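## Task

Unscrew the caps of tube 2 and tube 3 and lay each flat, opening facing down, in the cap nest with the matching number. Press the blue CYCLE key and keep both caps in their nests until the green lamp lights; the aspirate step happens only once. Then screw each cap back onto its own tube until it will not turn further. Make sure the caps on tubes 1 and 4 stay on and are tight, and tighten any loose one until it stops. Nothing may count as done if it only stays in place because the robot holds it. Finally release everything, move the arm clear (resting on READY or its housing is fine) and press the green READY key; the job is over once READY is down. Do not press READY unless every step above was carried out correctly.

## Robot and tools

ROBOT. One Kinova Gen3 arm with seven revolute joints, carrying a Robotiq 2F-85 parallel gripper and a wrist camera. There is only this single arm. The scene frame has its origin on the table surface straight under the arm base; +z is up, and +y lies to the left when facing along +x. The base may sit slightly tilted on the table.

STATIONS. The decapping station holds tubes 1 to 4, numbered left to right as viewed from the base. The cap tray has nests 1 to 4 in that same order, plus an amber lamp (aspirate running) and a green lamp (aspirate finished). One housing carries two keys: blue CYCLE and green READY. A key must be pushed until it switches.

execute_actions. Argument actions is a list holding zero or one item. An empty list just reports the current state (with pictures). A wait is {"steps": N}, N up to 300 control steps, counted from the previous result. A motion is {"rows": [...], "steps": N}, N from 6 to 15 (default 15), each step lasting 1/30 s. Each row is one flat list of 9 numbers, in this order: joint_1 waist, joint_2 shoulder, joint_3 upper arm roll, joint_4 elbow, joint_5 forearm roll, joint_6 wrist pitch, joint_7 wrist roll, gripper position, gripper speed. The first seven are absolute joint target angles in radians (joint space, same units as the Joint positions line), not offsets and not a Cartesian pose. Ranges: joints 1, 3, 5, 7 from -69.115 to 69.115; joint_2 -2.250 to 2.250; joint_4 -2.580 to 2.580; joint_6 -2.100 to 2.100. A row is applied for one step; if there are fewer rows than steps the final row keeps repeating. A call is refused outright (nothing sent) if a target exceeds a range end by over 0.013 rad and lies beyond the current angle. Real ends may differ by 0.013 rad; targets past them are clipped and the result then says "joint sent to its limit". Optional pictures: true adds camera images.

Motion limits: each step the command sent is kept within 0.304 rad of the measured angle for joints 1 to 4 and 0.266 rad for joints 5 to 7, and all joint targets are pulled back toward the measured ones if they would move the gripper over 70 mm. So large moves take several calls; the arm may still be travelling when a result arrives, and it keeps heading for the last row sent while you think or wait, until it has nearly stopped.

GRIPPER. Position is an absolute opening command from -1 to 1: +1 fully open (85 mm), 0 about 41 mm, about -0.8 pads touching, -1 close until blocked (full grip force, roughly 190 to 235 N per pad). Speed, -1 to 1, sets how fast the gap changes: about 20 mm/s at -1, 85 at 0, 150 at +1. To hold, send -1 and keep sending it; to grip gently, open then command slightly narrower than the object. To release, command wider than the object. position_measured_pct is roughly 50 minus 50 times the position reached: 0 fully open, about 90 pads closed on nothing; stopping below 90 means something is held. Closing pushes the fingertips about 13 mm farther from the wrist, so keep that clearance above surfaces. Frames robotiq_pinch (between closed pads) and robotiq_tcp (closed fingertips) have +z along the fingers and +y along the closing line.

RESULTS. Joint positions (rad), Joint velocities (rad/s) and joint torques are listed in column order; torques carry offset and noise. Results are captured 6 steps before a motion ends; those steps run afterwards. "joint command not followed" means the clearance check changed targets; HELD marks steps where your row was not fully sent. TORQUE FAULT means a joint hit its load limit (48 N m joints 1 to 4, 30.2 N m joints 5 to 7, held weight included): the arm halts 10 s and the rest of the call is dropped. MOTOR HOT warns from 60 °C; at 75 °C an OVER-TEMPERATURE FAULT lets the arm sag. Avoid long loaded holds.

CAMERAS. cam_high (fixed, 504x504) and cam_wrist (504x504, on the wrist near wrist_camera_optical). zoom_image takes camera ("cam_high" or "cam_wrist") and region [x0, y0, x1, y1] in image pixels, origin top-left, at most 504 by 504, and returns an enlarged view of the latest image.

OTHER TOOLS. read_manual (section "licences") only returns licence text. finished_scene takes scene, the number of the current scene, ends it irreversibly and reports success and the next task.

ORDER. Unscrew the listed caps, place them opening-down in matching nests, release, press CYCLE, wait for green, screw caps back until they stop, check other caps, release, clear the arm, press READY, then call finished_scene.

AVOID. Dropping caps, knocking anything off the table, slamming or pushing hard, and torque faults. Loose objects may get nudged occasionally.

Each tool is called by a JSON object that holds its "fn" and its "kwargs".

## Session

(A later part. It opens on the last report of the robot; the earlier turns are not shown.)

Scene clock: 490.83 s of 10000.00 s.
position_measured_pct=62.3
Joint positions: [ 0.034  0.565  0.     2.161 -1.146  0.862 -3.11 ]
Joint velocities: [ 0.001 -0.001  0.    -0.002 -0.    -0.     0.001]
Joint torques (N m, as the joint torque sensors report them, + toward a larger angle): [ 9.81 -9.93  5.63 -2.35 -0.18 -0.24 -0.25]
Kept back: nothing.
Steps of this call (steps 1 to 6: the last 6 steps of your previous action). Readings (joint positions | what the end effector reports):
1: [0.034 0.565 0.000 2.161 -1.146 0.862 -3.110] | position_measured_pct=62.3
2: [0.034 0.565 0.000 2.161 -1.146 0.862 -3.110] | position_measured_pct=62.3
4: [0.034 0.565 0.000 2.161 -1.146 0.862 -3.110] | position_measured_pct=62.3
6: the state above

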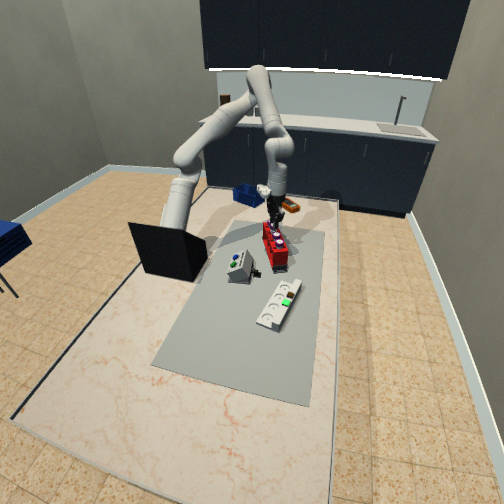

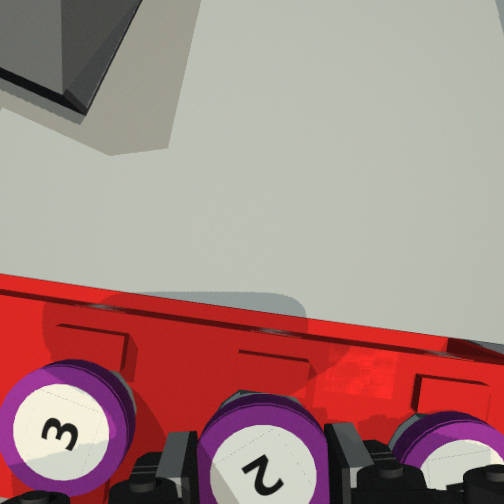

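{"fn": "zoom_image", "kwargs": {"camera": "cam_wrist", "region": [0, 350, 150, 504]}}

{"fn": "zoom_image", "kwargs": {"camera": "cam_wrist", "region": [374, 374, 504, 504]}}

Region (0, 350, 150, 504) of cam_wrist's 504x504 image, scaled by 3.273; it fills the left 491 columns of this view, and the rest is white.

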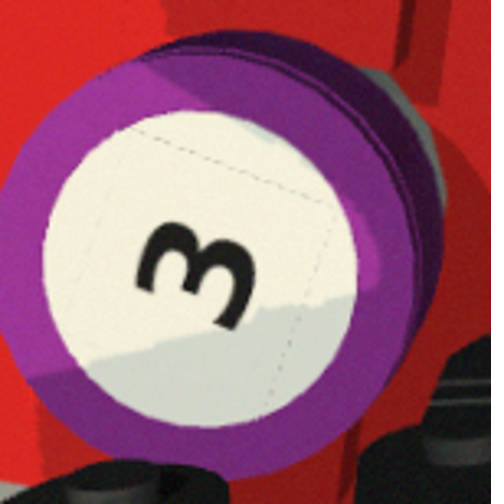

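Region (374, 374, 504, 504) of cam_wrist's 504x504 image, scaled by 3.877.

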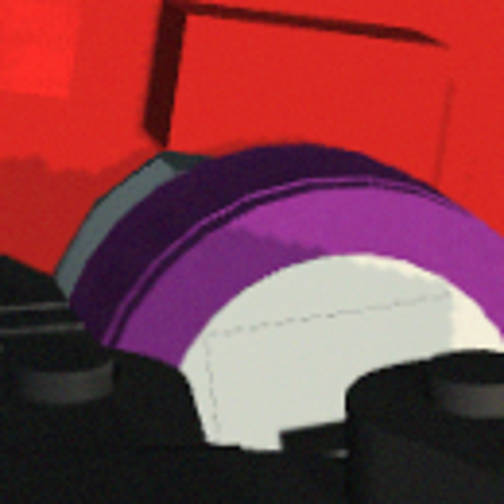

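{"fn": "execute_actions", "kwargs": {"actions": [{"rows": [[0.03332,0.56418,0.0005,2.16229,-1.14679,0.86194,-3.110,-1,-0.4],[0.03332,0.56418,0.0005,2.16229,-1.14679,0.86194,-3.110,-1,-0.4],[0.03332,0.56418,0.0005,2.16229,-1.14679,0.86194,-3.110,-1,-0.4],[0.03185,0.56557,0.0005,2.16273,-1.14946,0.86073,-3.110,-1,-0.4],[0.03037,0.56696,0.0005,2.16316,-1.15213,0.85952,-3.110,-1,-0.4],[0.02939,0.56789,0.0005,2.16345,-1.15392,0.85871,-3.110,-1,-0.4]], "steps": 15}]}}

{"fn": "execute_actions", "kwargs": {"actions": [{"rows": [[0.02840,0.56881,0.0005,2.16374,-1.15570,0.85790,-3.110,-1,-0.4],[0.02742,0.56974,0.0005,2.16403,-1.15748,0.85710,-3.110,-1,-0.4]], "steps": 14}]}}

{"fn": "execute_actions", "kwargs": {"actions": [{"steps": 6}]}}

Scene clock: 496.40 s of 10000.00 s.
position_measured_pct=62.3
Joint positions: [ 0.03   0.567  0.001  2.163 -1.154  0.859 -3.11 ]
Joint velocities: [-0.007  0.008 -0.006 -0.002 -0.008 -0.005 -0.   ]
Joint torques (N m, as the joint torque sensors report them, + toward a larger angle): [ 9.77 -9.87  5.56 -2.03 -0.12 -0.17 -0.29]
Steps of this call (steps 1 to 15: the robot went on to your last target; steps 16 to 158: nothing new was sent; steps 159 to 167: the first 9 steps of this action). Readings (joint positions | what the end effector reports):
159: [0.034 0.565 0.001 2.161 -1.146 0.862 -3.110] | position_measured_pct=62.3
160: [0.033 0.564 0.001 2.162 -1.147 0.862 -3.110] | position_measured_pct=62.3
162: [0.033 0.565 0.001 2.162 -1.147 0.862 -3.110] | position_measured_pct=62.3
166: [0.030 0.567 0.001 2.164 -1.153 0.859 -3.110] | position_measured_pct=62.3
167: the state above

Scene clock: 496.87 s of 10000.00 s.
position_measured_pct=62.3
Joint positions: [ 0.028  0.57   0.001  2.164 -1.158  0.857 -3.11 ]
Joint velocities: [ 0.001  0.001  0.    -0.    -0.    -0.    -0.   ]
Joint torques (N m, as the joint torque sensors report them, + toward a larger angle): [ 9.59 -9.64  5.44 -2.1  -0.08 -0.17 -0.3 ]
Steps of this call (steps 1 to 6: the last 6 steps of your previous action; steps 7 to 14: the first 8 steps of this action). Readings (joint positions | what the end effector reports):
7: [0.029 0.568 0.001 2.163 -1.154 0.858 -3.110] | position_measured_pct=62.3
8: [0.028 0.569 0.001 2.163 -1.156 0.858 -3.110] | position_measured_pct=62.3
10: [0.028 0.569 0.001 2.164 -1.157 0.857 -3.110] | position_measured_pct=62.3
14: the state above

Scene clock: 497.07 s of 10000.00 s.
position_measured_pct=62.3
Joint positions: [ 0.028  0.57   0.001  2.164 -1.158  0.857 -3.11 ]
Joint velocities: [-0.001  0.001  0.     0.001 -0.001  0.     0.   ]
Joint torques (N m, as the joint torque sensors report them, + toward a larger angle): [ 9.78 -9.9   5.55 -1.96 -0.09 -0.21 -0.35]
Kept back: nothing.
Steps of this call (steps 1 to 6: the last 6 steps of your previous action). Readings (joint positions | what the end effector reports):
1: [0.028 0.570 0.001 2.164 -1.158 0.857 -3.110] | position_measured_pct=62.3
2: [0.028 0.570 0.001 2.164 -1.158 0.857 -3.110] | position_measured_pct=62.3
4: [0.028 0.570 0.001 2.164 -1.158 0.857 -3.110] | position_measured_pct=62.3
6: the state above

{"fn": "execute_actions", "kwargs": {"actions": [{"rows": [[0.02644,0.57067,0.0005,2.16432,-1.15926,0.85629,-3.110,-1,-0.4],[0.02545,0.57159,0.0005,2.16461,-1.16104,0.85548,-3.110,-1,-0.4],[0.02447,0.57252,0.0005,2.16490,-1.16283,0.85468,-3.110,-1,-0.4],[0.02348,0.57344,0.0005,2.16519,-1.16461,0.85387,-3.110,-1,-0.4],[0.02250,0.57437,0.0005,2.16548,-1.16639,0.85307,-3.110,-1,-0.4]], "steps": 13}]}}

{"fn": "execute_actions", "kwargs": {"actions": [{"rows": [[0.02152,0.57530,0.0005,2.16577,-1.16817,0.85226,-3.110,-1,-0.4],[0.02053,0.57622,0.0005,2.16606,-1.16995,0.85145,-3.110,-1,-0.4],[0.01955,0.57715,0.0005,2.16635,-1.17174,0.85065,-3.110,-1,-0.4]], "steps": 14}]}}

{"fn": "execute_actions", "kwargs": {"actions": [{"steps": 6}]}}

Scene clock: 497.93 s of 10000.00 s.
position_measured_pct=62.3
Joint positions: [ 0.023  0.574  0.     2.165 -1.166  0.853 -3.11 ]
Joint velocities: [-0.003  0.002 -0.001  0.004 -0.005 -0.002 -0.001]
Joint torques (N m, as the joint torque sensors report them, + toward a larger angle): [ 9.89 -9.95  5.54 -1.88 -0.13 -0.15 -0.26]
Steps of this call (steps 1 to 15: the robot went on to your last target; steps 16 to 19: nothing new was sent; steps 20 to 26: the first 7 steps of this action). Readings (joint positions | what the end effector reports):
20: [0.027 0.570 0.001 2.164 -1.158 0.857 -3.110] | position_measured_pct=62.3
21: [0.026 0.571 0.001 2.164 -1.159 0.856 -3.110] | position_measured_pct=62.3
23: [0.024 0.573 0.001 2.165 -1.163 0.855 -3.110] | position_measured_pct=62.3
26: the state above

Scene clock: 498.40 s of 10000.00 s.
position_measured_pct=62.3
Joint positions: [ 0.02   0.577  0.001  2.166 -1.172  0.851 -3.11 ]
Joint velocities: [-0.     0.002  0.001  0.     0.    -0.001 -0.   ]
Joint torques (N m, as the joint torque sensors report them, + toward a larger angle): [ 9.64 -9.9   5.32 -2.05 -0.19 -0.24 -0.26]
Steps of this call (steps 1 to 6: the last 6 steps of your previous action; steps 7 to 14: the first 8 steps of this action). Readings (joint positions | what the end effector reports):
7: [0.022 0.575 0.001 2.165 -1.167 0.853 -3.110] | position_measured_pct=62.3
8: [0.021 0.575 0.001 2.166 -1.168 0.852 -3.110] | position_measured_pct=62.3
10: [0.020 0.577 0.001 2.166 -1.171 0.851 -3.110] | position_measured_pct=62.3
14: the state above

Scene clock: 498.60 s of 10000.00 s.
position_measured_pct=62.3
Joint positions: [ 0.02   0.577  0.001  2.166 -1.172  0.851 -3.11 ]
Joint velocities: [ 0.001 -0.001  0.     0.001 -0.     0.     0.   ]
Joint torques (N m, as the joint torque sensors report them, + toward a larger angle): [  9.76 -10.     5.32  -1.87  -0.17  -0.27  -0.29]
Kept back: nothing.
Steps of this call (steps 1 to 6: the last 6 steps of your previous action). Readings (joint positions | what the end effector reports):
1: [0.020 0.577 0.001 2.166 -1.172 0.851 -3.110] | position_measured_pct=62.3
2: [0.020 0.577 0.001 2.166 -1.172 0.851 -3.110] | position_measured_pct=62.3
4: [0.020 0.577 0.001 2.166 -1.172 0.851 -3.110] | position_measured_pct=62.3
6: the state above

{"fn": "execute_actions", "kwargs": {"actions": [], "pictures": true}}

Scene clock: 501.07 s of 10000.00 s.
position_measured_pct=62.3
Joint positions: [ 0.02   0.577  0.001  2.166 -1.172  0.851 -3.11 ]
Joint velocities: [ 0.    -0.001  0.     0.001  0.     0.     0.   ]
Joint torques (N m, as the joint torque sensors report them, + toward a larger angle): [ 9.79 -9.92  5.57 -2.   -0.13 -0.23 -0.31]
Kept back: nothing.
Steps of this call (steps 1 to 15: the robot went on to your last target; steps 16 to 74: nothing new was sent). Readings (joint positions | what the end effector reports):
1: [0.020 0.577 0.001 2.166 -1.172 0.851 -3.110] | position_measured_pct=62.3
2: [0.020 0.577 0.001 2.166 -1.172 0.851 -3.110] | position_measured_pct=62.3
4: [0.020 0.577 0.001 2.166 -1.172 0.851 -3.110] | position_measured_pct=62.3
8: [0.020 0.577 0.001 2.166 -1.172 0.851 -3.110] | position_measured_pct=62.3
74: the state above
The arm was judged still, so your last target was given up. Only a new action makes it travel on or press farther. Fingers that are still opening or closing keep moving.

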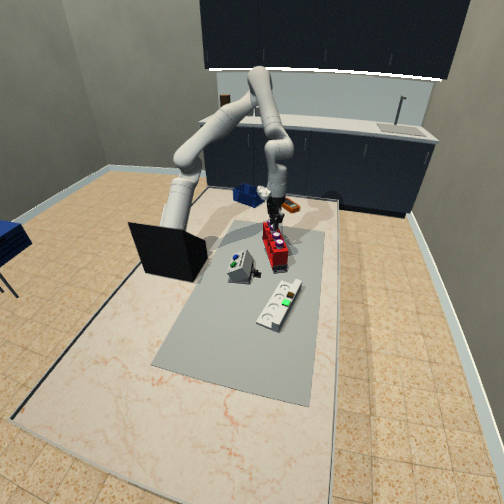

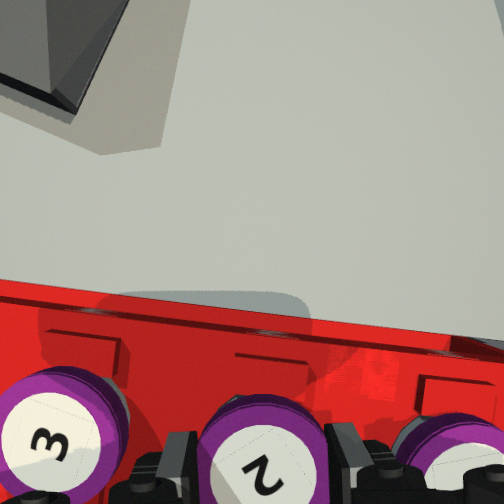

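{"fn": "execute_actions", "kwargs": {"actions": [{"rows":[[0.01905,0.57761,0.0005,2.16650,-1.17263,0.85025,-3.110,-1,-0.4],[0.01856,0.57807,0.0005,2.16664,-1.17352,0.84984,-3.110,-1,-0.4],[0.01856,0.57807,0.0005,2.16664,-1.17352,0.84984,-3.110,-1,-0.4],[0.01856,0.57807,0.0005,2.16664,-1.17352,0.84984,-3.110,-1,-0.4],[0.01807,0.57853,0.0005,2.16679,-1.17441,0.84944,-3.110,-1,-0.4],[0.01758,0.57900,0.0005,2.16693,-1.17530,0.84903,-3.110,-1,-0.4]],"steps":14}]}}

{"fn": "execute_actions", "kwargs": {"actions": [{"rows":[[0.01709,0.57946,0.0005,2.16708,-1.17619,0.84863,-3.110,-1,-0.4],[0.01660,0.57993,0.0005,2.16722,-1.17708,0.84823,-3.110,-1,-0.4]],"steps":14}]}}

Scene clock: 501.77 s of 10000.00 s.
position_measured_pct=62.3
Joint positions: [ 0.018  0.579  0.001  2.167 -1.175  0.849 -3.11 ]
Joint velocities: [-0.    -0.002 -0.     0.002 -0.003 -0.001  0.   ]
Joint torques (N m, as the joint torque sensors report them, + toward a larger angle): [ 9.71 -9.98  5.54 -1.96 -0.15 -0.29 -0.3 ]
Steps of this call (steps 1 to 13: nothing new was sent; steps 14 to 21: the first 8 steps of this action). Readings (joint positions | what the end effector reports):
14: [0.019 0.577 0.001 2.166 -1.172 0.850 -3.110] | position_measured_pct=62.3
15: [0.019 0.578 0.001 2.166 -1.173 0.850 -3.110] | position_measured_pct=62.3
17: [0.019 0.578 0.001 2.166 -1.174 0.850 -3.110] | position_measured_pct=62.3
21: the state above

Scene clock: 502.23 s of 10000.00 s.
position_measured_pct=62.3
Joint positions: [ 0.017  0.58   0.001  2.167 -1.177  0.848 -3.11 ]
Joint velocities: [-0.001 -0.     0.    -0.001 -0.    -0.001 -0.   ]
Joint torques (N m, as the joint torque sensors report them, + toward a larger angle): [  9.89 -10.     5.39  -1.85  -0.12  -0.27  -0.28]
Steps of this call (steps 1 to 6: the last 6 steps of your previous action; steps 7 to 14: the first 8 steps of this action). Readings (joint positions | what the end effector reports):
7: [0.017 0.579 0.001 2.167 -1.176 0.849 -3.110] | position_measured_pct=62.3
8: [0.017 0.580 0.001 2.167 -1.176 0.848 -3.110] | position_measured_pct=62.3
10: [0.017 0.580 0.001 2.167 -1.177 0.848 -3.110] | position_measured_pct=62.3
14: the state above

{"fn": "execute_actions", "kwargs": {"actions": [{"rows":[[0.01611,0.58039,0.0005,2.16737,-1.17797,0.84783,-3.110,-1,-0.4],[0.01561,0.58085,0.0005,2.16751,-1.17886,0.84742,-3.110,-1,-0.4]],"steps":14}]}}

{"fn": "execute_actions", "kwargs": {"actions": [{"steps":6}]}}

Scene clock: 502.83 s of 10000.00 s.
position_measured_pct=62.3
Joint positions: [ 0.016  0.58   0.001  2.167 -1.179  0.847 -3.11 ]
Joint velocities: [-0.001  0.001  0.001  0.002 -0.     0.001 -0.   ]
Joint torques (N m, as the joint torque sensors report them, + toward a larger angle): [ 9.63 -9.83  5.23 -1.85 -0.17 -0.27 -0.28]
Steps of this call (steps 1 to 6: the last 6 steps of your previous action; steps 7 to 10: the robot went on to your last target; steps 11 to 18: the first 8 steps of this action). Readings (joint positions | what the end effector reports):
11: [0.016 0.580 0.001 2.167 -1.177 0.848 -3.110] | position_measured_pct=62.3
12: [0.016 0.580 0.001 2.167 -1.178 0.848 -3.110] | position_measured_pct=62.3
14: [0.016 0.580 0.001 2.167 -1.179 0.847 -3.110] | position_measured_pct=62.3
18: the state above

Scene clock: 503.03 s of 10000.00 s.
position_measured_pct=62.3
Joint positions: [ 0.016  0.58   0.001  2.167 -1.179  0.847 -3.11 ]
Joint velocities: [-0.002  0.001  0.    -0.001  0.001  0.001 -0.001]
Joint torques (N m, as the joint torque sensors report them, + toward a larger angle): [ 9.62 -9.78  5.24 -1.85 -0.15 -0.19 -0.4 ]
Kept back: nothing.
Steps of this call (steps 1 to 6: the last 6 steps of your previous action). Readings (joint positions | what the end effector reports):
1: [0.016 0.580 0.001 2.167 -1.179 0.847 -3.110] | position_measured_pct=62.3
2: [0.016 0.580 0.001 2.167 -1.179 0.847 -3.110] | position_measured_pct=62.3
4: [0.016 0.580 0.001 2.167 -1.179 0.847 -3.110] | position_measured_pct=62.3
6: the state above

{"fn": "execute_actions", "kwargs": {"actions": [{"rows":[[0.01512,0.58132,0.0005,2.16766,-1.17976,0.84702,-3.110,-1,-0.4],[0.01512,0.58132,0.0005,2.16766,-1.17976,0.84702,-3.110,-1,-0.4],[0.01512,0.58132,0.0005,2.16766,-1.17976,0.84702,-3.110,-1,-0.4],[0.01512,0.58132,0.0005,2.16766,-1.17976,0.84702,-3.40,-1,-0.4]],"steps":15}]}}

{"fn": "execute_actions", "kwargs": {"actions": [{"rows":[[0.01512,0.58132,0.0005,2.16766,-1.17976,0.84702,-3.70,-1,-0.4]],"steps":15}]}}

{"fn": "execute_actions", "kwargs": {"actions": [{"steps":8}]}}

Scene clock: 503.93 s of 10000.00 s.
position_measured_pct=62.3
Joint positions: [ 0.015  0.581  0.001  2.167 -1.18   0.847 -3.25 ]
Joint velocities: [-0.002  0.002  0.     0.001 -0.    -0.001 -1.214]
Joint torques (N m, as the joint torque sensors report them, + toward a larger angle): [ 9.87 -9.91  5.48 -1.78 -0.17 -0.08 -0.29]
Steps of this call (steps 1 to 15: the robot went on to your last target; steps 16 to 18: nothing new was sent; steps 19 to 27: the first 9 steps of this action). Readings (joint positions | what the end effector reports):
19: [0.016 0.581 0.001 2.167 -1.179 0.847 -3.110] | position_measured_pct=62.3
20: [0.016 0.581 0.001 2.167 -1.180 0.847 -3.110] | position_measured_pct=62.3
22: [0.016 0.581 0.001 2.167 -1.180 0.847 -3.111] | position_measured_pct=62.3
26: [0.016 0.581 0.001 2.167 -1.180 0.847 -3.210] | position_measured_pct=62.3
27: the state above

Scene clock: 504.43 s of 10000.00 s.
position_measured_pct=62.3
Joint positions: [ 0.015  0.581  0.001  2.167 -1.18   0.847 -3.656]
Joint velocities: [-0.    -0.    -0.     0.     0.     0.001 -0.908]
Joint torques (N m, as the joint torque sensors report them, + toward a larger angle): [ 9.66 -9.97  5.37 -1.68 -0.09 -0.11 -0.34]
Steps of this call (steps 1 to 6: the last 6 steps of your previous action; steps 7 to 15: the first 9 steps of this action). Readings (joint positions | what the end effector reports):
7: [0.015 0.581 0.001 2.167 -1.180 0.847 -3.401] | position_measured_pct=62.3
8: [0.015 0.581 0.001 2.167 -1.180 0.847 -3.411] | position_measured_pct=62.3
10: [0.015 0.581 0.001 2.167 -1.180 0.847 -3.461] | position_measured_pct=62.3
14: [0.015 0.581 0.001 2.167 -1.180 0.847 -3.621] | position_measured_pct=62.3
15: the state above

Scene clock: 504.70 s of 10000.00 s.
position_measured_pct=62.3
Joint positions: [ 0.015  0.581  0.001  2.167 -1.18   0.847 -3.7  ]
Joint velocities: [ 0.     0.001 -0.    -0.002  0.001  0.     0.001]
Joint torques (N m, as the joint torque sensors report them, + toward a larger angle): [ 9.77 -9.99  5.41 -1.83 -0.11 -0.13 -0.37]
Kept back: nothing.
Steps of this call (steps 1 to 6: the last 6 steps of your previous action; steps 7 to 8: the robot went on to your last target). Readings (joint positions | what the end effector reports):
1: [0.015 0.581 0.001 2.167 -1.180 0.847 -3.681] | position_measured_pct=62.3
2: [0.015 0.581 0.001 2.167 -1.180 0.847 -3.695] | position_measured_pct=62.3
4: [0.015 0.581 0.001 2.167 -1.180 0.847 -3.700] | position_measured_pct=62.3
8: the state above

{"fn": "execute_actions", "kwargs": {"actions": [{"rows":[[0.01423,0.58215,0.0005,2.16792,-1.18136,0.84629,-4.00,-1,-0.4]],"steps":15}]}}

{"fn": "execute_actions", "kwargs": {"actions": [{"steps":8}]}}

Scene clock: 505.57 s of 10000.00 s.
position_measured_pct=62.3
Joint positions: [ 0.015  0.582  0.001  2.168 -1.181  0.846 -3.956]
Joint velocities: [-0.003 -0.001  0.002  0.001 -0.002  0.    -0.906]
Joint torques (N m, as the joint torque sensors report them, + toward a larger angle): [ 9.26 -9.42  4.99 -1.83 -0.1  -0.24 -0.5 ]
Steps of this call (steps 1 to 17: the robot went on to your last target; steps 18 to 26: the first 9 steps of this action). Readings (joint positions | what the end effector reports):
18: [0.015 0.581 0.001 2.167 -1.180 0.847 -3.701] | position_measured_pct=62.3
19: [0.015 0.581 0.001 2.167 -1.180 0.847 -3.711] | position_measured_pct=62.3
21: [0.015 0.581 0.001 2.167 -1.180 0.847 -3.761] | position_measured_pct=62.3
25: [0.015 0.582 0.001 2.168 -1.181 0.846 -3.921] | position_measured_pct=62.3
26: the state above

Scene clock: 505.83 s of 10000.00 s.
position_measured_pct=62.3
Joint positions: [ 0.015  0.582  0.001  2.168 -1.181  0.846 -4.   ]
Joint velocities: [-0.001  0.002  0.     0.001  0.001  0.    -0.   ]
Joint torques (N m, as the joint torque sensors report them, + toward a larger angle): [ 9.38 -9.62  5.21 -1.74 -0.21 -0.25 -0.31]
Kept back: nothing.
Steps of this call (steps 1 to 6: the last 6 steps of your previous action; steps 7 to 8: the robot went on to your last target). Readings (joint positions | what the end effector reports):
1: [0.015 0.582 0.001 2.168 -1.181 0.846 -3.981] | position_measured_pct=62.3
2: [0.015 0.582 0.001 2.168 -1.181 0.846 -3.995] | position_measured_pct=62.3
4: [0.015 0.582 0.001 2.168 -1.181 0.846 -4.000] | position_measured_pct=62.3
8: the state above

{"fn": "execute_actions", "kwargs": {"actions": [{"rows":[[0.01423,0.58215,0.0005,2.16792,-1.18136,0.84629,-4.30,-1,-0.4]],"steps":15}]}}

{"fn": "execute_actions", "kwargs": {"actions": [{"steps":8}]}}

Scene clock: 506.43 s of 10000.00 s.
position_measured_pct=62.3
Joint positions: [ 0.015  0.581  0.001  2.168 -1.181  0.846 -4.256]
Joint velocities: [ 0.    -0.     0.    -0.    -0.     0.    -0.908]
Joint torques (N m, as the joint torque sensors report them, + toward a larger angle): [ 9.45 -9.56  5.05 -1.78 -0.11 -0.34 -0.29]
Steps of this call (steps 1 to 9: the robot went on to your last target; steps 10 to 18: the first 9 steps of this action). Readings (joint positions | what the end effector reports):
10: [0.015 0.582 0.001 2.168 -1.181 0.846 -4.001] | position_measured_pct=62.3
11: [0.015 0.582 0.001 2.168 -1.181 0.846 -4.011] | position_measured_pct=62.3
13: [0.015 0.581 0.001 2.168 -1.181 0.846 -4.061] | position_measured_pct=62.3
17: [0.015 0.581 0.001 2.168 -1.181 0.846 -4.221] | position_measured_pct=62.3
18: the state above

Scene clock: 506.70 s of 10000.00 s.
position_measured_pct=62.3
Joint positions: [ 0.015  0.581  0.001  2.168 -1.181  0.846 -4.3  ]
Joint velocities: [-0.    -0.     0.    -0.001 -0.     0.     0.   ]
Joint torques (N m, as the joint torque sensors report them, + toward a larger angle): [ 9.47 -9.47  5.26 -1.79 -0.25 -0.31 -0.27]
Kept back: nothing.
Steps of this call (steps 1 to 6: the last 6 steps of your previous action; steps 7 to 8: the robot went on to your last target). Readings (joint positions | what the end effector reports):
1: [0.015 0.581 0.001 2.168 -1.181 0.846 -4.281] | position_measured_pct=62.3
2: [0.015 0.581 0.001 2.168 -1.181 0.846 -4.295] | position_measured_pct=62.3
4: [0.015 0.581 0.001 2.168 -1.181 0.846 -4.300] | position_measured_pct=62.3
8: the state above

{"fn": "execute_actions", "kwargs": {"actions": [{"rows":[[0.01423,0.58215,0.0005,2.16792,-1.18136,0.84629,-4.90,-1,-0.4]],"steps":12}]}}

{"fn": "execute_actions", "kwargs": {"actions": [{"rows":[[0.01423,0.58215,0.0005,2.16792,-1.18136,0.84629,-4.90,-1,-0.4]],"steps":10}]}}

{"fn": "execute_actions", "kwargs": {"actions": [{"steps":8}]}}

Scene clock: 507.77 s of 10000.00 s.
position_measured_pct=62.3
Joint positions: [ 0.015  0.581  0.001  2.168 -1.181  0.847 -4.44 ]
Joint velocities: [ 0.001 -0.002 -0.    -0.001 -0.001  0.    -1.214]
Joint torques (N m, as the joint torque sensors report them, + toward a larger angle): [ 9.48 -9.28  5.22 -1.81 -0.15 -0.28 -0.35]
Steps of this call (steps 1 to 26: the robot went on to your last target; steps 27 to 32: the first 6 steps of this action). Readings (joint positions | what the end effector reports):
27: [0.015 0.581 0.001 2.168 -1.181 0.846 -4.301] | position_measured_pct=62.3
28: [0.015 0.581 0.001 2.168 -1.181 0.846 -4.311] | position_measured_pct=62.3
30: [0.015 0.581 0.001 2.168 -1.181 0.847 -4.361] | position_measured_pct=62.3
32: the state above

Scene clock: 508.10 s of 10000.00 s.
position_measured_pct=62.3
Joint positions: [ 0.015  0.581  0.001  2.168 -1.182  0.847 -4.844]
Joint velocities: [ 0.001  0.002 -0.    -0.     0.001  0.    -1.022]
Joint torques (N m, as the joint torque sensors report them, + toward a larger angle): [ 9.52 -9.24  5.22 -1.94 -0.18 -0.6  -0.48]
Steps of this call (steps 1 to 6: the last 6 steps of your previous action; steps 7 to 10: the first 4 steps of this action). Readings (joint positions | what the end effector reports):
7: [0.015 0.581 0.001 2.168 -1.181 0.847 -4.724] | position_measured_pct=62.3
8: [0.015 0.581 0.001 2.168 -1.181 0.847 -4.765] | position_measured_pct=62.3
10: the state above

Scene clock: 508.37 s of 10000.00 s.
position_measured_pct=62.3
Joint positions: [ 0.015  0.581  0.001  2.168 -1.182  0.847 -4.9  ]
Joint velocities: [ 0.     0.001 -0.     0.001 -0.001  0.    -0.   ]
Joint torques (N m, as the joint torque sensors report them, + toward a larger angle): [ 9.58 -9.18  5.42 -1.7  -0.13 -0.59 -0.38]
Kept back: nothing.
Steps of this call (steps 1 to 6: the last 6 steps of your previous action; steps 7 to 8: the robot went on to your last target). Readings (joint positions | what the end effector reports):
1: [0.015 0.581 0.001 2.168 -1.182 0.847 -4.873] | position_measured_pct=62.3
2: [0.015 0.581 0.001 2.168 -1.182 0.847 -4.891] | position_measured_pct=62.3
4: [0.015 0.581 0.001 2.168 -1.182 0.847 -4.900] | position_measured_pct=62.3
8: the state above

{"fn": "execute_actions", "kwargs": {"actions": [{"rows":[[0.01500,0.58130,0.0005,2.16770,-1.18030,0.84680,-4.90,-1,-0.4],[0.01536,0.58096,0.0005,2.16763,-1.17925,0.84724,-4.90,-1,-0.4],[0.01536,0.58096,0.0005,2.16763,-1.17925,0.84724,-4.90,-1,-0.4],[0.01536,0.58096,0.0005,2.16763,-1.17925,0.84724,-3.20,-1,-0.4]],"steps":15}]}}

{"fn": "execute_actions", "kwargs": {"actions": [{"rows":[[0.01536,0.58096,0.0005,2.16763,-1.17925,0.84724,-3.20,-1,-0.4]],"steps":15}]}}

{"fn": "execute_actions", "kwargs": {"actions": [{"rows":[[0.01536,0.58096,0.0005,2.16763,-1.17925,0.84724,-3.20,-1,-0.4]],"steps":15}]}}

{"fn": "execute_actions", "kwargs": {"actions": [{"rows":[[0.01536,0.58096,0.0005,2.16763,-1.17925,0.84724,-3.20,-1,-0.4]],"steps":9}]}}

{"fn": "execute_actions", "kwargs": {"actions": [{"steps":8}]}}

Scene clock: 513.00 s of 10000.00 s.
position_measured_pct=62.3
Joint positions: [ 0.015  0.581  0.001  2.168 -1.179  0.847 -4.76 ]
Joint velocities: [ 0.     0.     0.001  0.     0.    -0.001  1.214]
Joint torques (N m, as the joint torque sensors report them, + toward a larger angle): [ 9.81 -9.95  5.38 -2.03 -0.15 -0.22 -0.24]
Steps of this call (steps 1 to 30: the robot went on to your last target; steps 31 to 130: nothing new was sent; steps 131 to 139: the first 9 steps of this action). Readings (joint positions | what the end effector reports):
131: [0.015 0.581 0.001 2.168 -1.181 0.847 -4.900] | position_measured_pct=62.3
132: [0.015 0.580 0.000 2.168 -1.180 0.847 -4.900] | position_measured_pct=62.3
134: [0.015 0.581 0.001 2.168 -1.179 0.847 -4.899] | position_measured_pct=62.3
138: [0.015 0.581 0.000 2.168 -1.179 0.847 -4.800] | position_measured_pct=62.3
139: the state above

Scene clock: 513.50 s of 10000.00 s.
position_measured_pct=62.3
Joint positions: [ 0.016  0.581  0.001  2.168 -1.179  0.847 -4.15 ]
Joint velocities: [-0.    -0.     0.    -0.003  0.001 -0.     1.216]
Joint torques (N m, as the joint torque sensors report them, + toward a larger angle): [ 9.85 -9.91  5.27 -2.   -0.26 -0.14 -0.34]
Steps of this call (steps 1 to 6: the last 6 steps of your previous action; steps 7 to 15: the first 9 steps of this action). Readings (joint positions | what the end effector reports):
7: [0.016 0.581 0.001 2.168 -1.179 0.847 -4.475] | position_measured_pct=62.3
8: [0.016 0.581 0.001 2.168 -1.179 0.847 -4.435] | position_measured_pct=62.3
10: [0.016 0.581 0.001 2.168 -1.179 0.847 -4.354] | position_measured_pct=62.3
14: [0.016 0.581 0.001 2.168 -1.179 0.847 -4.191] | position_measured_pct=62.3
15: the state above

Scene clock: 514.00 s of 10000.00 s.
position_measured_pct=62.3
Joint positions: [ 0.016  0.581  0.001  2.168 -1.179  0.847 -3.541]
Joint velocities: [ 0.     0.001  0.001  0.001  0.    -0.001  1.218]
Joint torques (N m, as the joint torque sensors report them, + toward a larger angle): [ 9.72 -9.94  5.06 -2.08 -0.31 -0.1  -0.18]
Steps of this call (steps 1 to 6: the last 6 steps of your previous action; steps 7 to 15: the first 9 steps of this action). Readings (joint positions | what the end effector reports):
7: [0.016 0.581 0.001 2.168 -1.179 0.847 -3.866] | position_measured_pct=62.3
8: [0.016 0.581 0.001 2.168 -1.179 0.847 -3.825] | position_measured_pct=62.3
10: [0.016 0.581 0.001 2.168 -1.179 0.847 -3.744] | position_measured_pct=62.3
14: [0.016 0.581 0.001 2.168 -1.179 0.847 -3.581] | position_measured_pct=62.3
15: the state above

Scene clock: 514.30 s of 10000.00 s.
position_measured_pct=62.3
Joint positions: [ 0.016  0.581  0.001  2.168 -1.179  0.847 -3.21 ]
Joint velocities: [ 0.001 -0.001 -0.    -0.002 -0.001 -0.     0.396]
Joint torques (N m, as the joint torque sensors report them, + toward a larger angle): [ 9.43 -9.85  4.99 -2.07 -0.31 -0.12 -0.23]
Steps of this call (steps 1 to 6: the last 6 steps of your previous action; steps 7 to 9: the first 3 steps of this action). Readings (joint positions | what the end effector reports):
7: [0.016 0.581 0.001 2.168 -1.179 0.847 -3.258] | position_measured_pct=62.3
8: [0.016 0.581 0.001 2.168 -1.179 0.847 -3.228] | position_measured_pct=62.3
9: the state above

Scene clock: 514.57 s of 10000.00 s.
position_measured_pct=62.3
Joint positions: [ 0.016  0.581  0.001  2.168 -1.179  0.847 -3.2  ]
Joint velocities: [-0.001  0.001 -0.001 -0.001  0.001 -0.     0.   ]
Joint torques (N m, as the joint torque sensors report them, + toward a larger angle): [ 9.41 -9.87  5.06 -1.98 -0.3  -0.14 -0.3 ]
Kept back: nothing.
Steps of this call (steps 1 to 6: the last 6 steps of your previous action; steps 7 to 8: the robot went on to your last target). Readings (joint positions | what the end effector reports):
1: [0.016 0.581 0.001 2.168 -1.179 0.847 -3.202] | position_measured_pct=62.3
2: [0.016 0.581 0.001 2.168 -1.179 0.847 -3.200] | position_measured_pct=62.3
4: [0.016 0.581 0.001 2.168 -1.179 0.847 -3.200] | position_measured_pct=62.3
8: the state above

{"fn": "execute_actions", "kwargs": {"actions": [], "pictures": true}}

{"fn": "zoom_image", "kwargs": {"camera": "cam_wrist", "region": [190, 380, 340, 504]}}

Scene clock: 518.53 s of 10000.00 s.
position_measured_pct=62.3
Joint positions: [ 0.016  0.581  0.001  2.168 -1.179  0.847 -3.2  ]
Joint velocities: [-0.    -0.001  0.    -0.     0.001 -0.    -0.   ]
Joint torques (N m, as the joint torque sensors report them, + toward a larger angle): [ 9.39 -9.83  4.99 -2.09 -0.33 -0.13 -0.26]
Kept back: nothing.
Steps of this call (steps 1 to 15: the robot went on to your last target; steps 16 to 119: nothing new was sent). Readings (joint positions | what the end effector reports):
1: [0.016 0.581 0.001 2.168 -1.179 0.847 -3.200] | position_measured_pct=62.3
2: [0.016 0.581 0.001 2.168 -1.179 0.847 -3.200] | position_measured_pct=62.3
4: [0.016 0.581 0.001 2.168 -1.179 0.847 -3.200] | position_measured_pct=62.3
8: [0.016 0.581 0.001 2.168 -1.179 0.847 -3.200] | position_measured_pct=62.3
119: the state above
The arm was judged still, so your last target was given up. Only a new action makes it travel on or press farther. Fingers that are still opening or closing keep moving.

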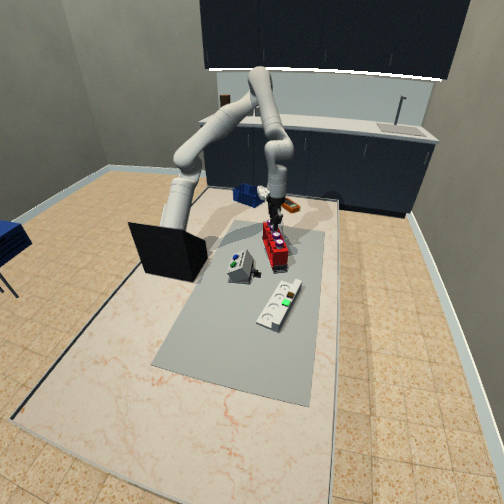

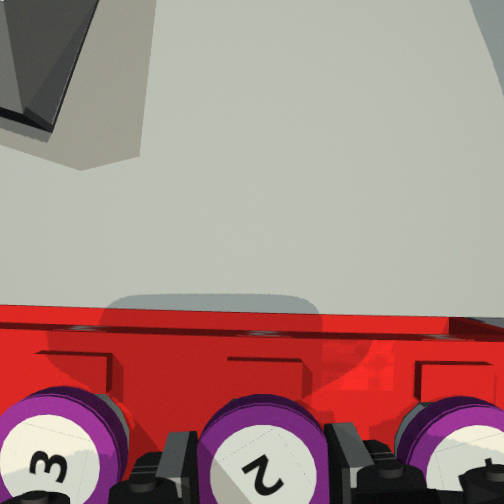

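Region (190, 380, 340, 504) of cam_wrist's 504x504 image, scaled by 3.360; it fills the top 417 rows of this view, and the rest is white.

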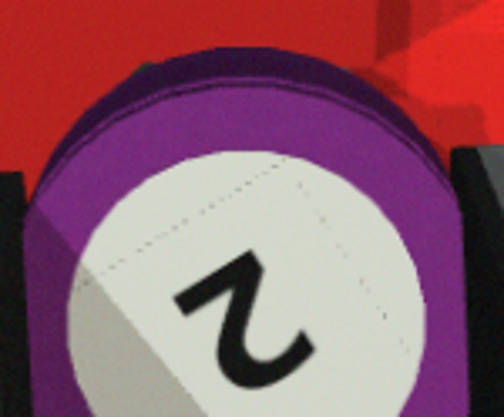

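{"fn": "execute_actions", "kwargs": {"actions": [{"rows":[[0.01536,0.58096,0.0005,2.16763,-1.17925,0.84724,-3.20,0.04,-0.4]],"steps":14}]}}

{"fn": "execute_actions", "kwargs": {"actions": [{"steps":8}], "pictures": true}}

{"fn": "zoom_image", "kwargs": {"camera": "cam_wrist", "region": [190, 380, 340, 504]}}

Scene clock: 521.07 s of 10000.00 s.
position_measured_pct=51.2
Joint positions: [ 0.015  0.581  0.001  2.168 -1.179  0.847 -3.2  ]
Joint velocities: [-0.001 -0.     0.001 -0.001  0.     0.     0.   ]
Joint torques (N m, as the joint torque sensors report them, + toward a larger angle): [ 9.79 -9.98  5.51 -1.97 -0.17 -0.23 -0.27]
Steps of this call (steps 1 to 68: nothing new was sent; steps 69 to 76: the first 8 steps of this action). Readings (joint positions | what the end effector reports):
69: [0.016 0.581 0.001 2.168 -1.179 0.847 -3.200] | position_measured_pct=62.3
70: [0.016 0.581 0.001 2.168 -1.179 0.847 -3.200] | position_measured_pct=62.3
72: [0.016 0.581 0.001 2.168 -1.179 0.847 -3.200] | position_measured_pct=58.7
76: the state above

Scene clock: 521.33 s of 10000.00 s.
position_measured_pct=48.0
Joint positions: [ 0.015  0.581  0.     2.168 -1.179  0.847 -3.2  ]
Joint velocities: [ 0.     0.    -0.     0.002 -0.     0.    -0.001]
Joint torques (N m, as the joint torque sensors report them, + toward a larger angle): [  9.93 -10.19   5.48  -1.97  -0.24  -0.29  -0.24]
Kept back: nothing.
Steps of this call (steps 1 to 6: the last 6 steps of your previous action; steps 7 to 8: the robot went on to your last target). Readings (joint positions | what the end effector reports):
1: [0.015 0.581 0.001 2.168 -1.179 0.847 -3.200] | position_measured_pct=49.6
2: [0.015 0.581 0.001 2.168 -1.179 0.847 -3.200] | position_measured_pct=48.8
4: [0.015 0.581 0.000 2.168 -1.179 0.847 -3.200] | position_measured_pct=48.0
8: the state above

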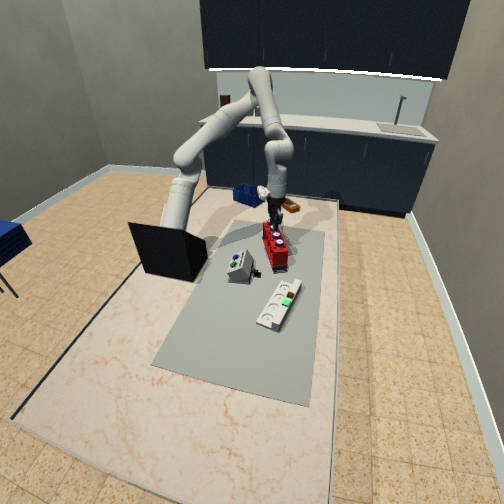

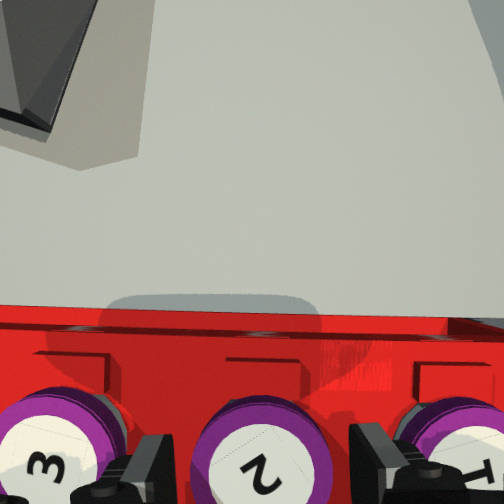

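Region (190, 380, 340, 504) of cam_wrist's 504x504 image, scaled by 3.360; it fills the top 417 rows of this view, and the rest is white.

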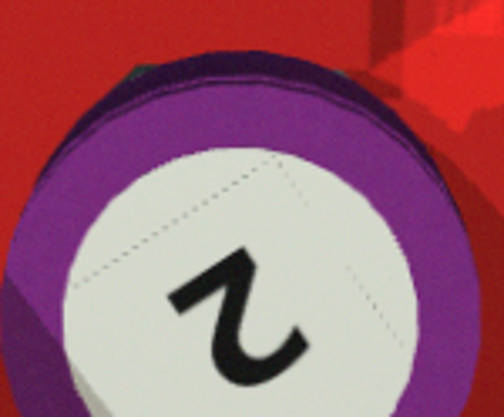

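{"fn": "zoom_image", "kwargs": {"camera": "cam_wrist", "region": [195, 410, 335, 504]}}

Region (195, 410, 335, 504) of cam_wrist's 504x504 image, scaled by 3.600; it fills the top 338 rows of this view, and the rest is white.

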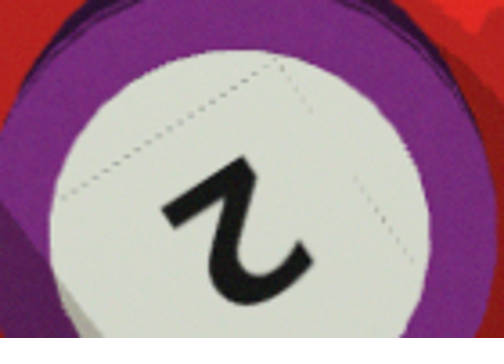

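{"fn": "execute_actions", "kwargs": {"actions": [{"rows":[[0.01400,0.58250,0.0005,2.16750,-1.18150,0.84620,-3.198,0.04,-0.4],[0.01250,0.58410,0.0005,2.16770,-1.18410,0.84500,-3.196,0.04,-0.4],[0.01100,0.58570,0.0005,2.16790,-1.18680,0.84380,-3.194,0.04,-0.4],[0.00950,0.58730,0.0005,2.16812,-1.18950,0.84260,-3.192,0.04,-0.4],[0.00812,0.58876,0.0005,2.16835,-1.19201,0.84147,-3.190,0.04,-0.4]],"steps":15}]}}

{"fn": "execute_actions", "kwargs": {"actions": [{"steps":8}], "pictures": true}}

{"fn": "zoom_image", "kwargs": {"camera": "cam_wrist", "region": [190, 400, 340, 504]}}

Scene clock: 523.37 s of 10000.00 s.
position_measured_pct=48.0
Joint positions: [ 0.008  0.588  0.     2.168 -1.192  0.841 -3.19 ]
Joint velocities: [-0.004  0.004  0.001  0.    -0.    -0.001  0.001]
Joint torques (N m, as the joint torque sensors report them, + toward a larger angle): [  9.55 -10.33   5.51  -2.    -0.17  -0.29  -0.28]
Steps of this call (steps 1 to 15: the robot went on to your last target; steps 16 to 52: nothing new was sent; steps 53 to 61: the first 9 steps of this action). Readings (joint positions | what the end effector reports):
53: [0.015 0.582 0.001 2.168 -1.180 0.847 -3.200] | position_measured_pct=48.0
54: [0.014 0.583 0.001 2.168 -1.181 0.846 -3.198] | position_measured_pct=48.0
56: [0.011 0.586 0.001 2.168 -1.186 0.844 -3.194] | position_measured_pct=48.0
60: [0.009 0.588 0.000 2.168 -1.192 0.842 -3.190] | position_measured_pct=48.0
61: the state above

Scene clock: 523.63 s of 10000.00 s.
position_measured_pct=48.0
Joint positions: [ 0.008  0.589  0.     2.168 -1.192  0.841 -3.19 ]
Joint velocities: [ 0.    -0.    -0.     0.     0.     0.    -0.001]
Joint torques (N m, as the joint torque sensors report them, + toward a larger angle): [  9.91 -10.19   5.65  -1.86  -0.18  -0.29  -0.28]
Kept back: nothing.
Steps of this call (steps 1 to 6: the last 6 steps of your previous action; steps 7 to 8: the robot went on to your last target). Readings (joint positions | what the end effector reports):
1: [0.008 0.588 0.000 2.168 -1.192 0.841 -3.190] | position_measured_pct=48.0
2: [0.008 0.589 0.000 2.168 -1.192 0.841 -3.190] | position_measured_pct=48.0
4: [0.008 0.589 0.000 2.168 -1.192 0.841 -3.190] | position_measured_pct=48.0
8: the state above

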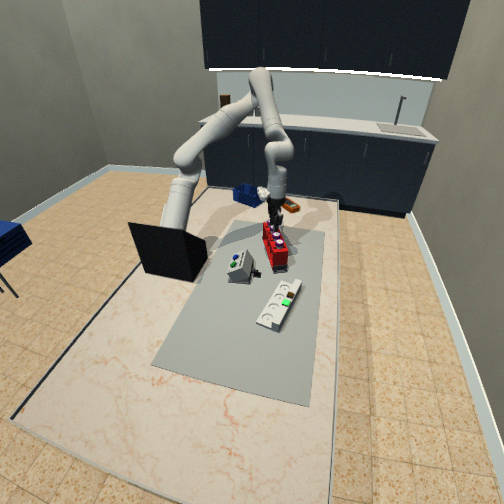

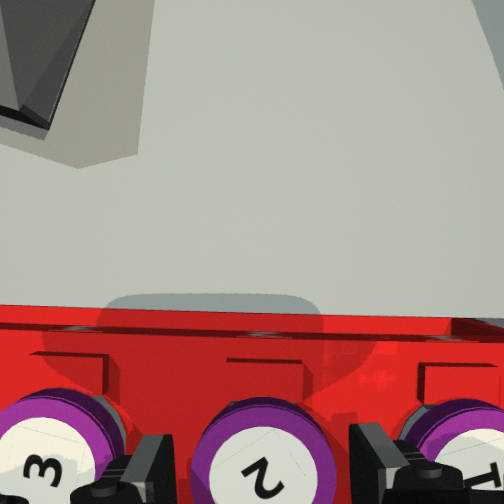

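Region (190, 400, 340, 504) of cam_wrist's 504x504 image, scaled by 3.360; it fills the top 349 rows of this view, and the rest is white.

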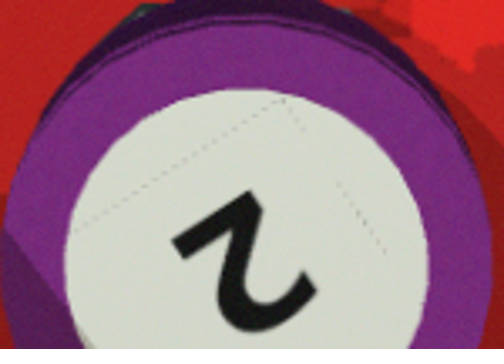

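{"fn": "zoom_image", "kwargs": {"camera": "cam_wrist", "region": [195, 410, 335, 504]}}

Region (195, 410, 335, 504) of cam_wrist's 504x504 image, scaled by 3.600; it fills the top 338 rows of this view, and the rest is white.

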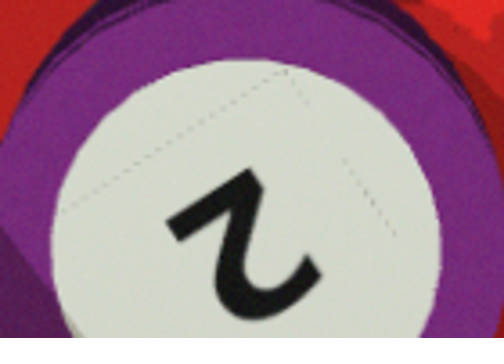

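{"fn": "zoom_image", "kwargs": {"camera": "cam_wrist", "region": [0, 380, 140, 504]}}

{"fn": "zoom_image", "kwargs": {"camera": "cam_wrist", "region": [364, 380, 504, 504]}}

Region (0, 380, 140, 504) of cam_wrist's 504x504 image, scaled by 3.600; it fills the top 446 rows of this view, and the rest is white.

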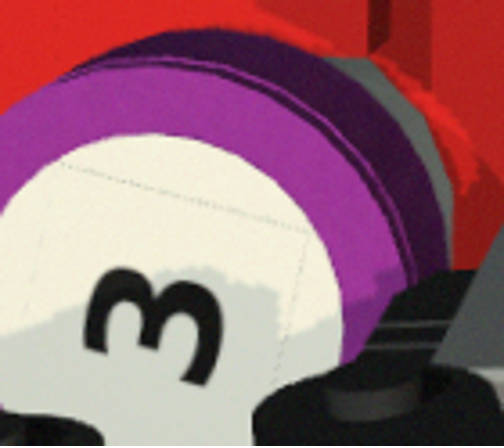

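Region (364, 380, 504, 504) of cam_wrist's 504x504 image, scaled by 3.600; it fills the top 446 rows of this view, and the rest is white.

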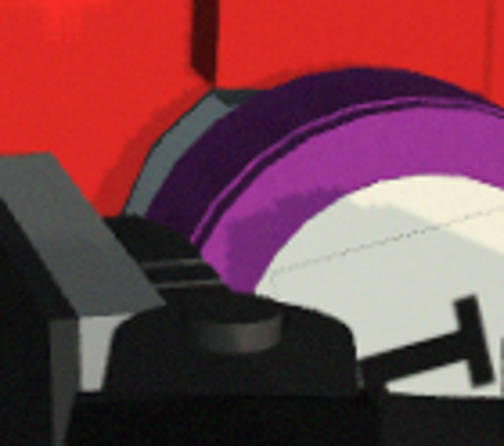

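{"fn": "execute_actions", "kwargs": {"actions": [{"rows":[[0.00845,0.58873,0.0005,2.16937,-1.19257,0.84121,-3.190,0.04,-0.4]],"steps":12}]}}

{"fn": "execute_actions", "kwargs": {"actions": [{"steps":8}], "pictures": true}}

{"fn": "zoom_image", "kwargs": {"camera": "cam_wrist", "region": [195, 410, 335, 504]}}

Scene clock: 527.73 s of 10000.00 s.
position_measured_pct=48.0
Joint positions: [ 0.008  0.589  0.     2.169 -1.193  0.841 -3.19 ]
Joint velocities: [ 0.    -0.001  0.     0.     0.     0.     0.   ]
Joint torques (N m, as the joint torque sensors report them, + toward a larger angle): [  9.93 -10.12   5.42  -1.79  -0.2   -0.36  -0.29]
Steps of this call (steps 1 to 15: the robot went on to your last target; steps 16 to 117: nothing new was sent; steps 118 to 123: the first 6 steps of this action). Readings (joint positions | what the end effector reports):
118: [0.008 0.589 0.000 2.169 -1.192 0.841 -3.190] | position_measured_pct=48.0
119: [0.008 0.589 0.000 2.169 -1.192 0.841 -3.190] | position_measured_pct=48.0
121: [0.008 0.589 0.001 2.169 -1.193 0.841 -3.190] | position_measured_pct=48.0
123: the state above

Scene clock: 528.00 s of 10000.00 s.
position_measured_pct=48.0
Joint positions: [ 0.008  0.589  0.     2.169 -1.193  0.841 -3.19 ]
Joint velocities: [-0.001 -0.001 -0.     0.    -0.     0.    -0.   ]
Joint torques (N m, as the joint torque sensors report them, + toward a larger angle): [  9.89 -10.06   5.51  -1.94  -0.17  -0.29  -0.34]
Kept back: nothing.
Steps of this call (steps 1 to 6: the last 6 steps of your previous action; steps 7 to 8: the robot went on to your last target). Readings (joint positions | what the end effector reports):
1: [0.008 0.589 0.000 2.169 -1.193 0.841 -3.190] | position_measured_pct=48.0
2: [0.008 0.589 0.000 2.169 -1.193 0.841 -3.190] | position_measured_pct=48.0
4: [0.008 0.589 0.000 2.169 -1.193 0.841 -3.190] | position_measured_pct=48.0
8: the state above

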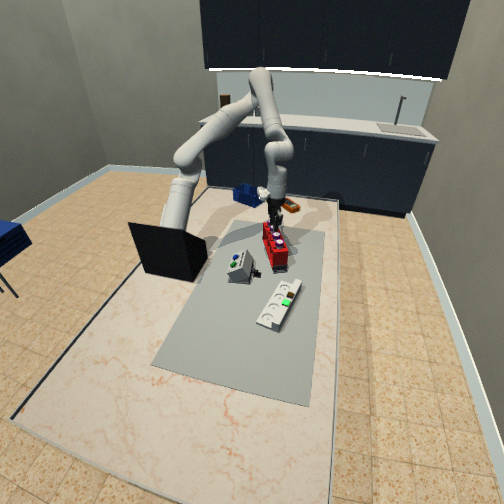

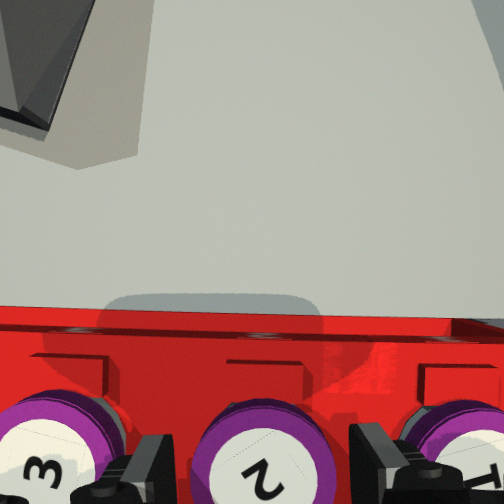

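Region (195, 410, 335, 504) of cam_wrist's 504x504 image, scaled by 3.600; it fills the top 338 rows of this view, and the rest is white.

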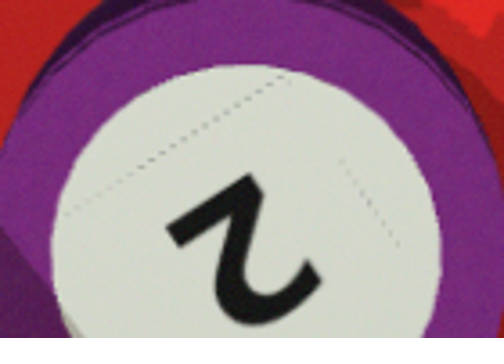

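{"fn": "execute_actions", "kwargs": {"actions": [{"rows":[[0.00845,0.58873,0.0005,2.16937,-1.19257,0.84121,-3.190,-1,-0.4]],"steps":15}]}}

{"fn": "execute_actions", "kwargs": {"actions": [{"steps":8}], "pictures": true}}

{"fn": "zoom_image", "kwargs": {"camera": "cam_wrist", "region": [195, 410, 335, 504]}}

Scene clock: 528.70 s of 10000.00 s.
position_measured_pct=59.5
Joint positions: [ 0.009  0.588  0.001  2.17  -1.192  0.842 -3.19 ]
Joint velocities: [ 0.005 -0.006  0.003  0.003  0.     0.005 -0.001]
Joint torques (N m, as the joint torque sensors report them, + toward a larger angle): [ 9.12 -8.58  4.8  -2.51 -0.39 -1.05 -0.22]
Steps of this call (steps 1 to 12: the robot went on to your last target; steps 13 to 21: the first 9 steps of this action). Readings (joint positions | what the end effector reports):
13: [0.008 0.589 0.001 2.169 -1.193 0.841 -3.190] | position_measured_pct=48.0
14: [0.008 0.589 0.001 2.169 -1.193 0.841 -3.190] | position_measured_pct=48.4
16: [0.008 0.589 0.001 2.169 -1.193 0.841 -3.190] | position_measured_pct=51.2
20: [0.009 0.588 0.001 2.169 -1.192 0.842 -3.190] | position_measured_pct=58.3
21: the state above

Scene clock: 528.97 s of 10000.00 s.
position_measured_pct=61.9
Joint positions: [ 0.01   0.587  0.001  2.17  -1.192  0.842 -3.19 ]
Joint velocities: [ 0.    -0.001  0.     0.    -0.    -0.001 -0.   ]
Joint torques (N m, as the joint torque sensors report them, + toward a larger angle): [ 8.97 -8.89  4.92 -2.46 -0.5  -0.9  -0.32]
Kept back: nothing.
Steps of this call (steps 1 to 6: the last 6 steps of your previous action; steps 7 to 8: the robot went on to your last target). Readings (joint positions | what the end effector reports):
1: [0.009 0.588 0.001 2.170 -1.192 0.842 -3.190] | position_measured_pct=60.3
2: [0.009 0.587 0.001 2.170 -1.192 0.842 -3.190] | position_measured_pct=61.1
4: [0.009 0.587 0.001 2.170 -1.192 0.842 -3.190] | position_measured_pct=61.9
8: the state above

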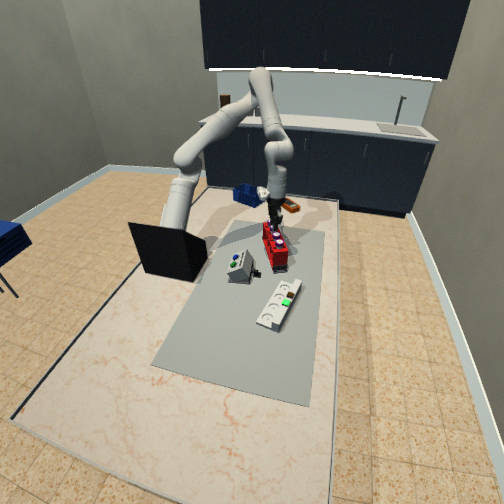

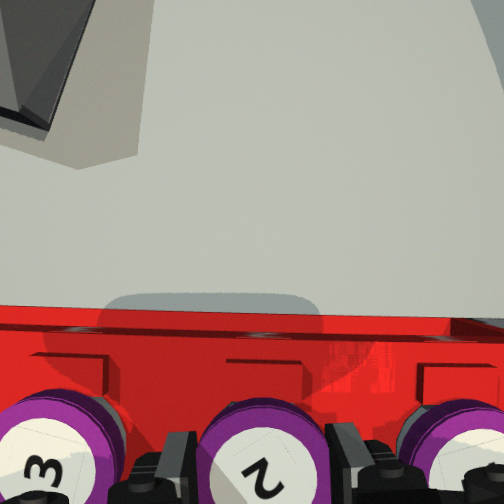

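Region (195, 410, 335, 504) of cam_wrist's 504x504 image, scaled by 3.600; it fills the top 338 rows of this view, and the rest is white.

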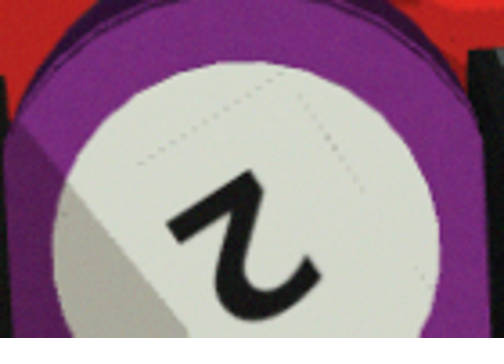

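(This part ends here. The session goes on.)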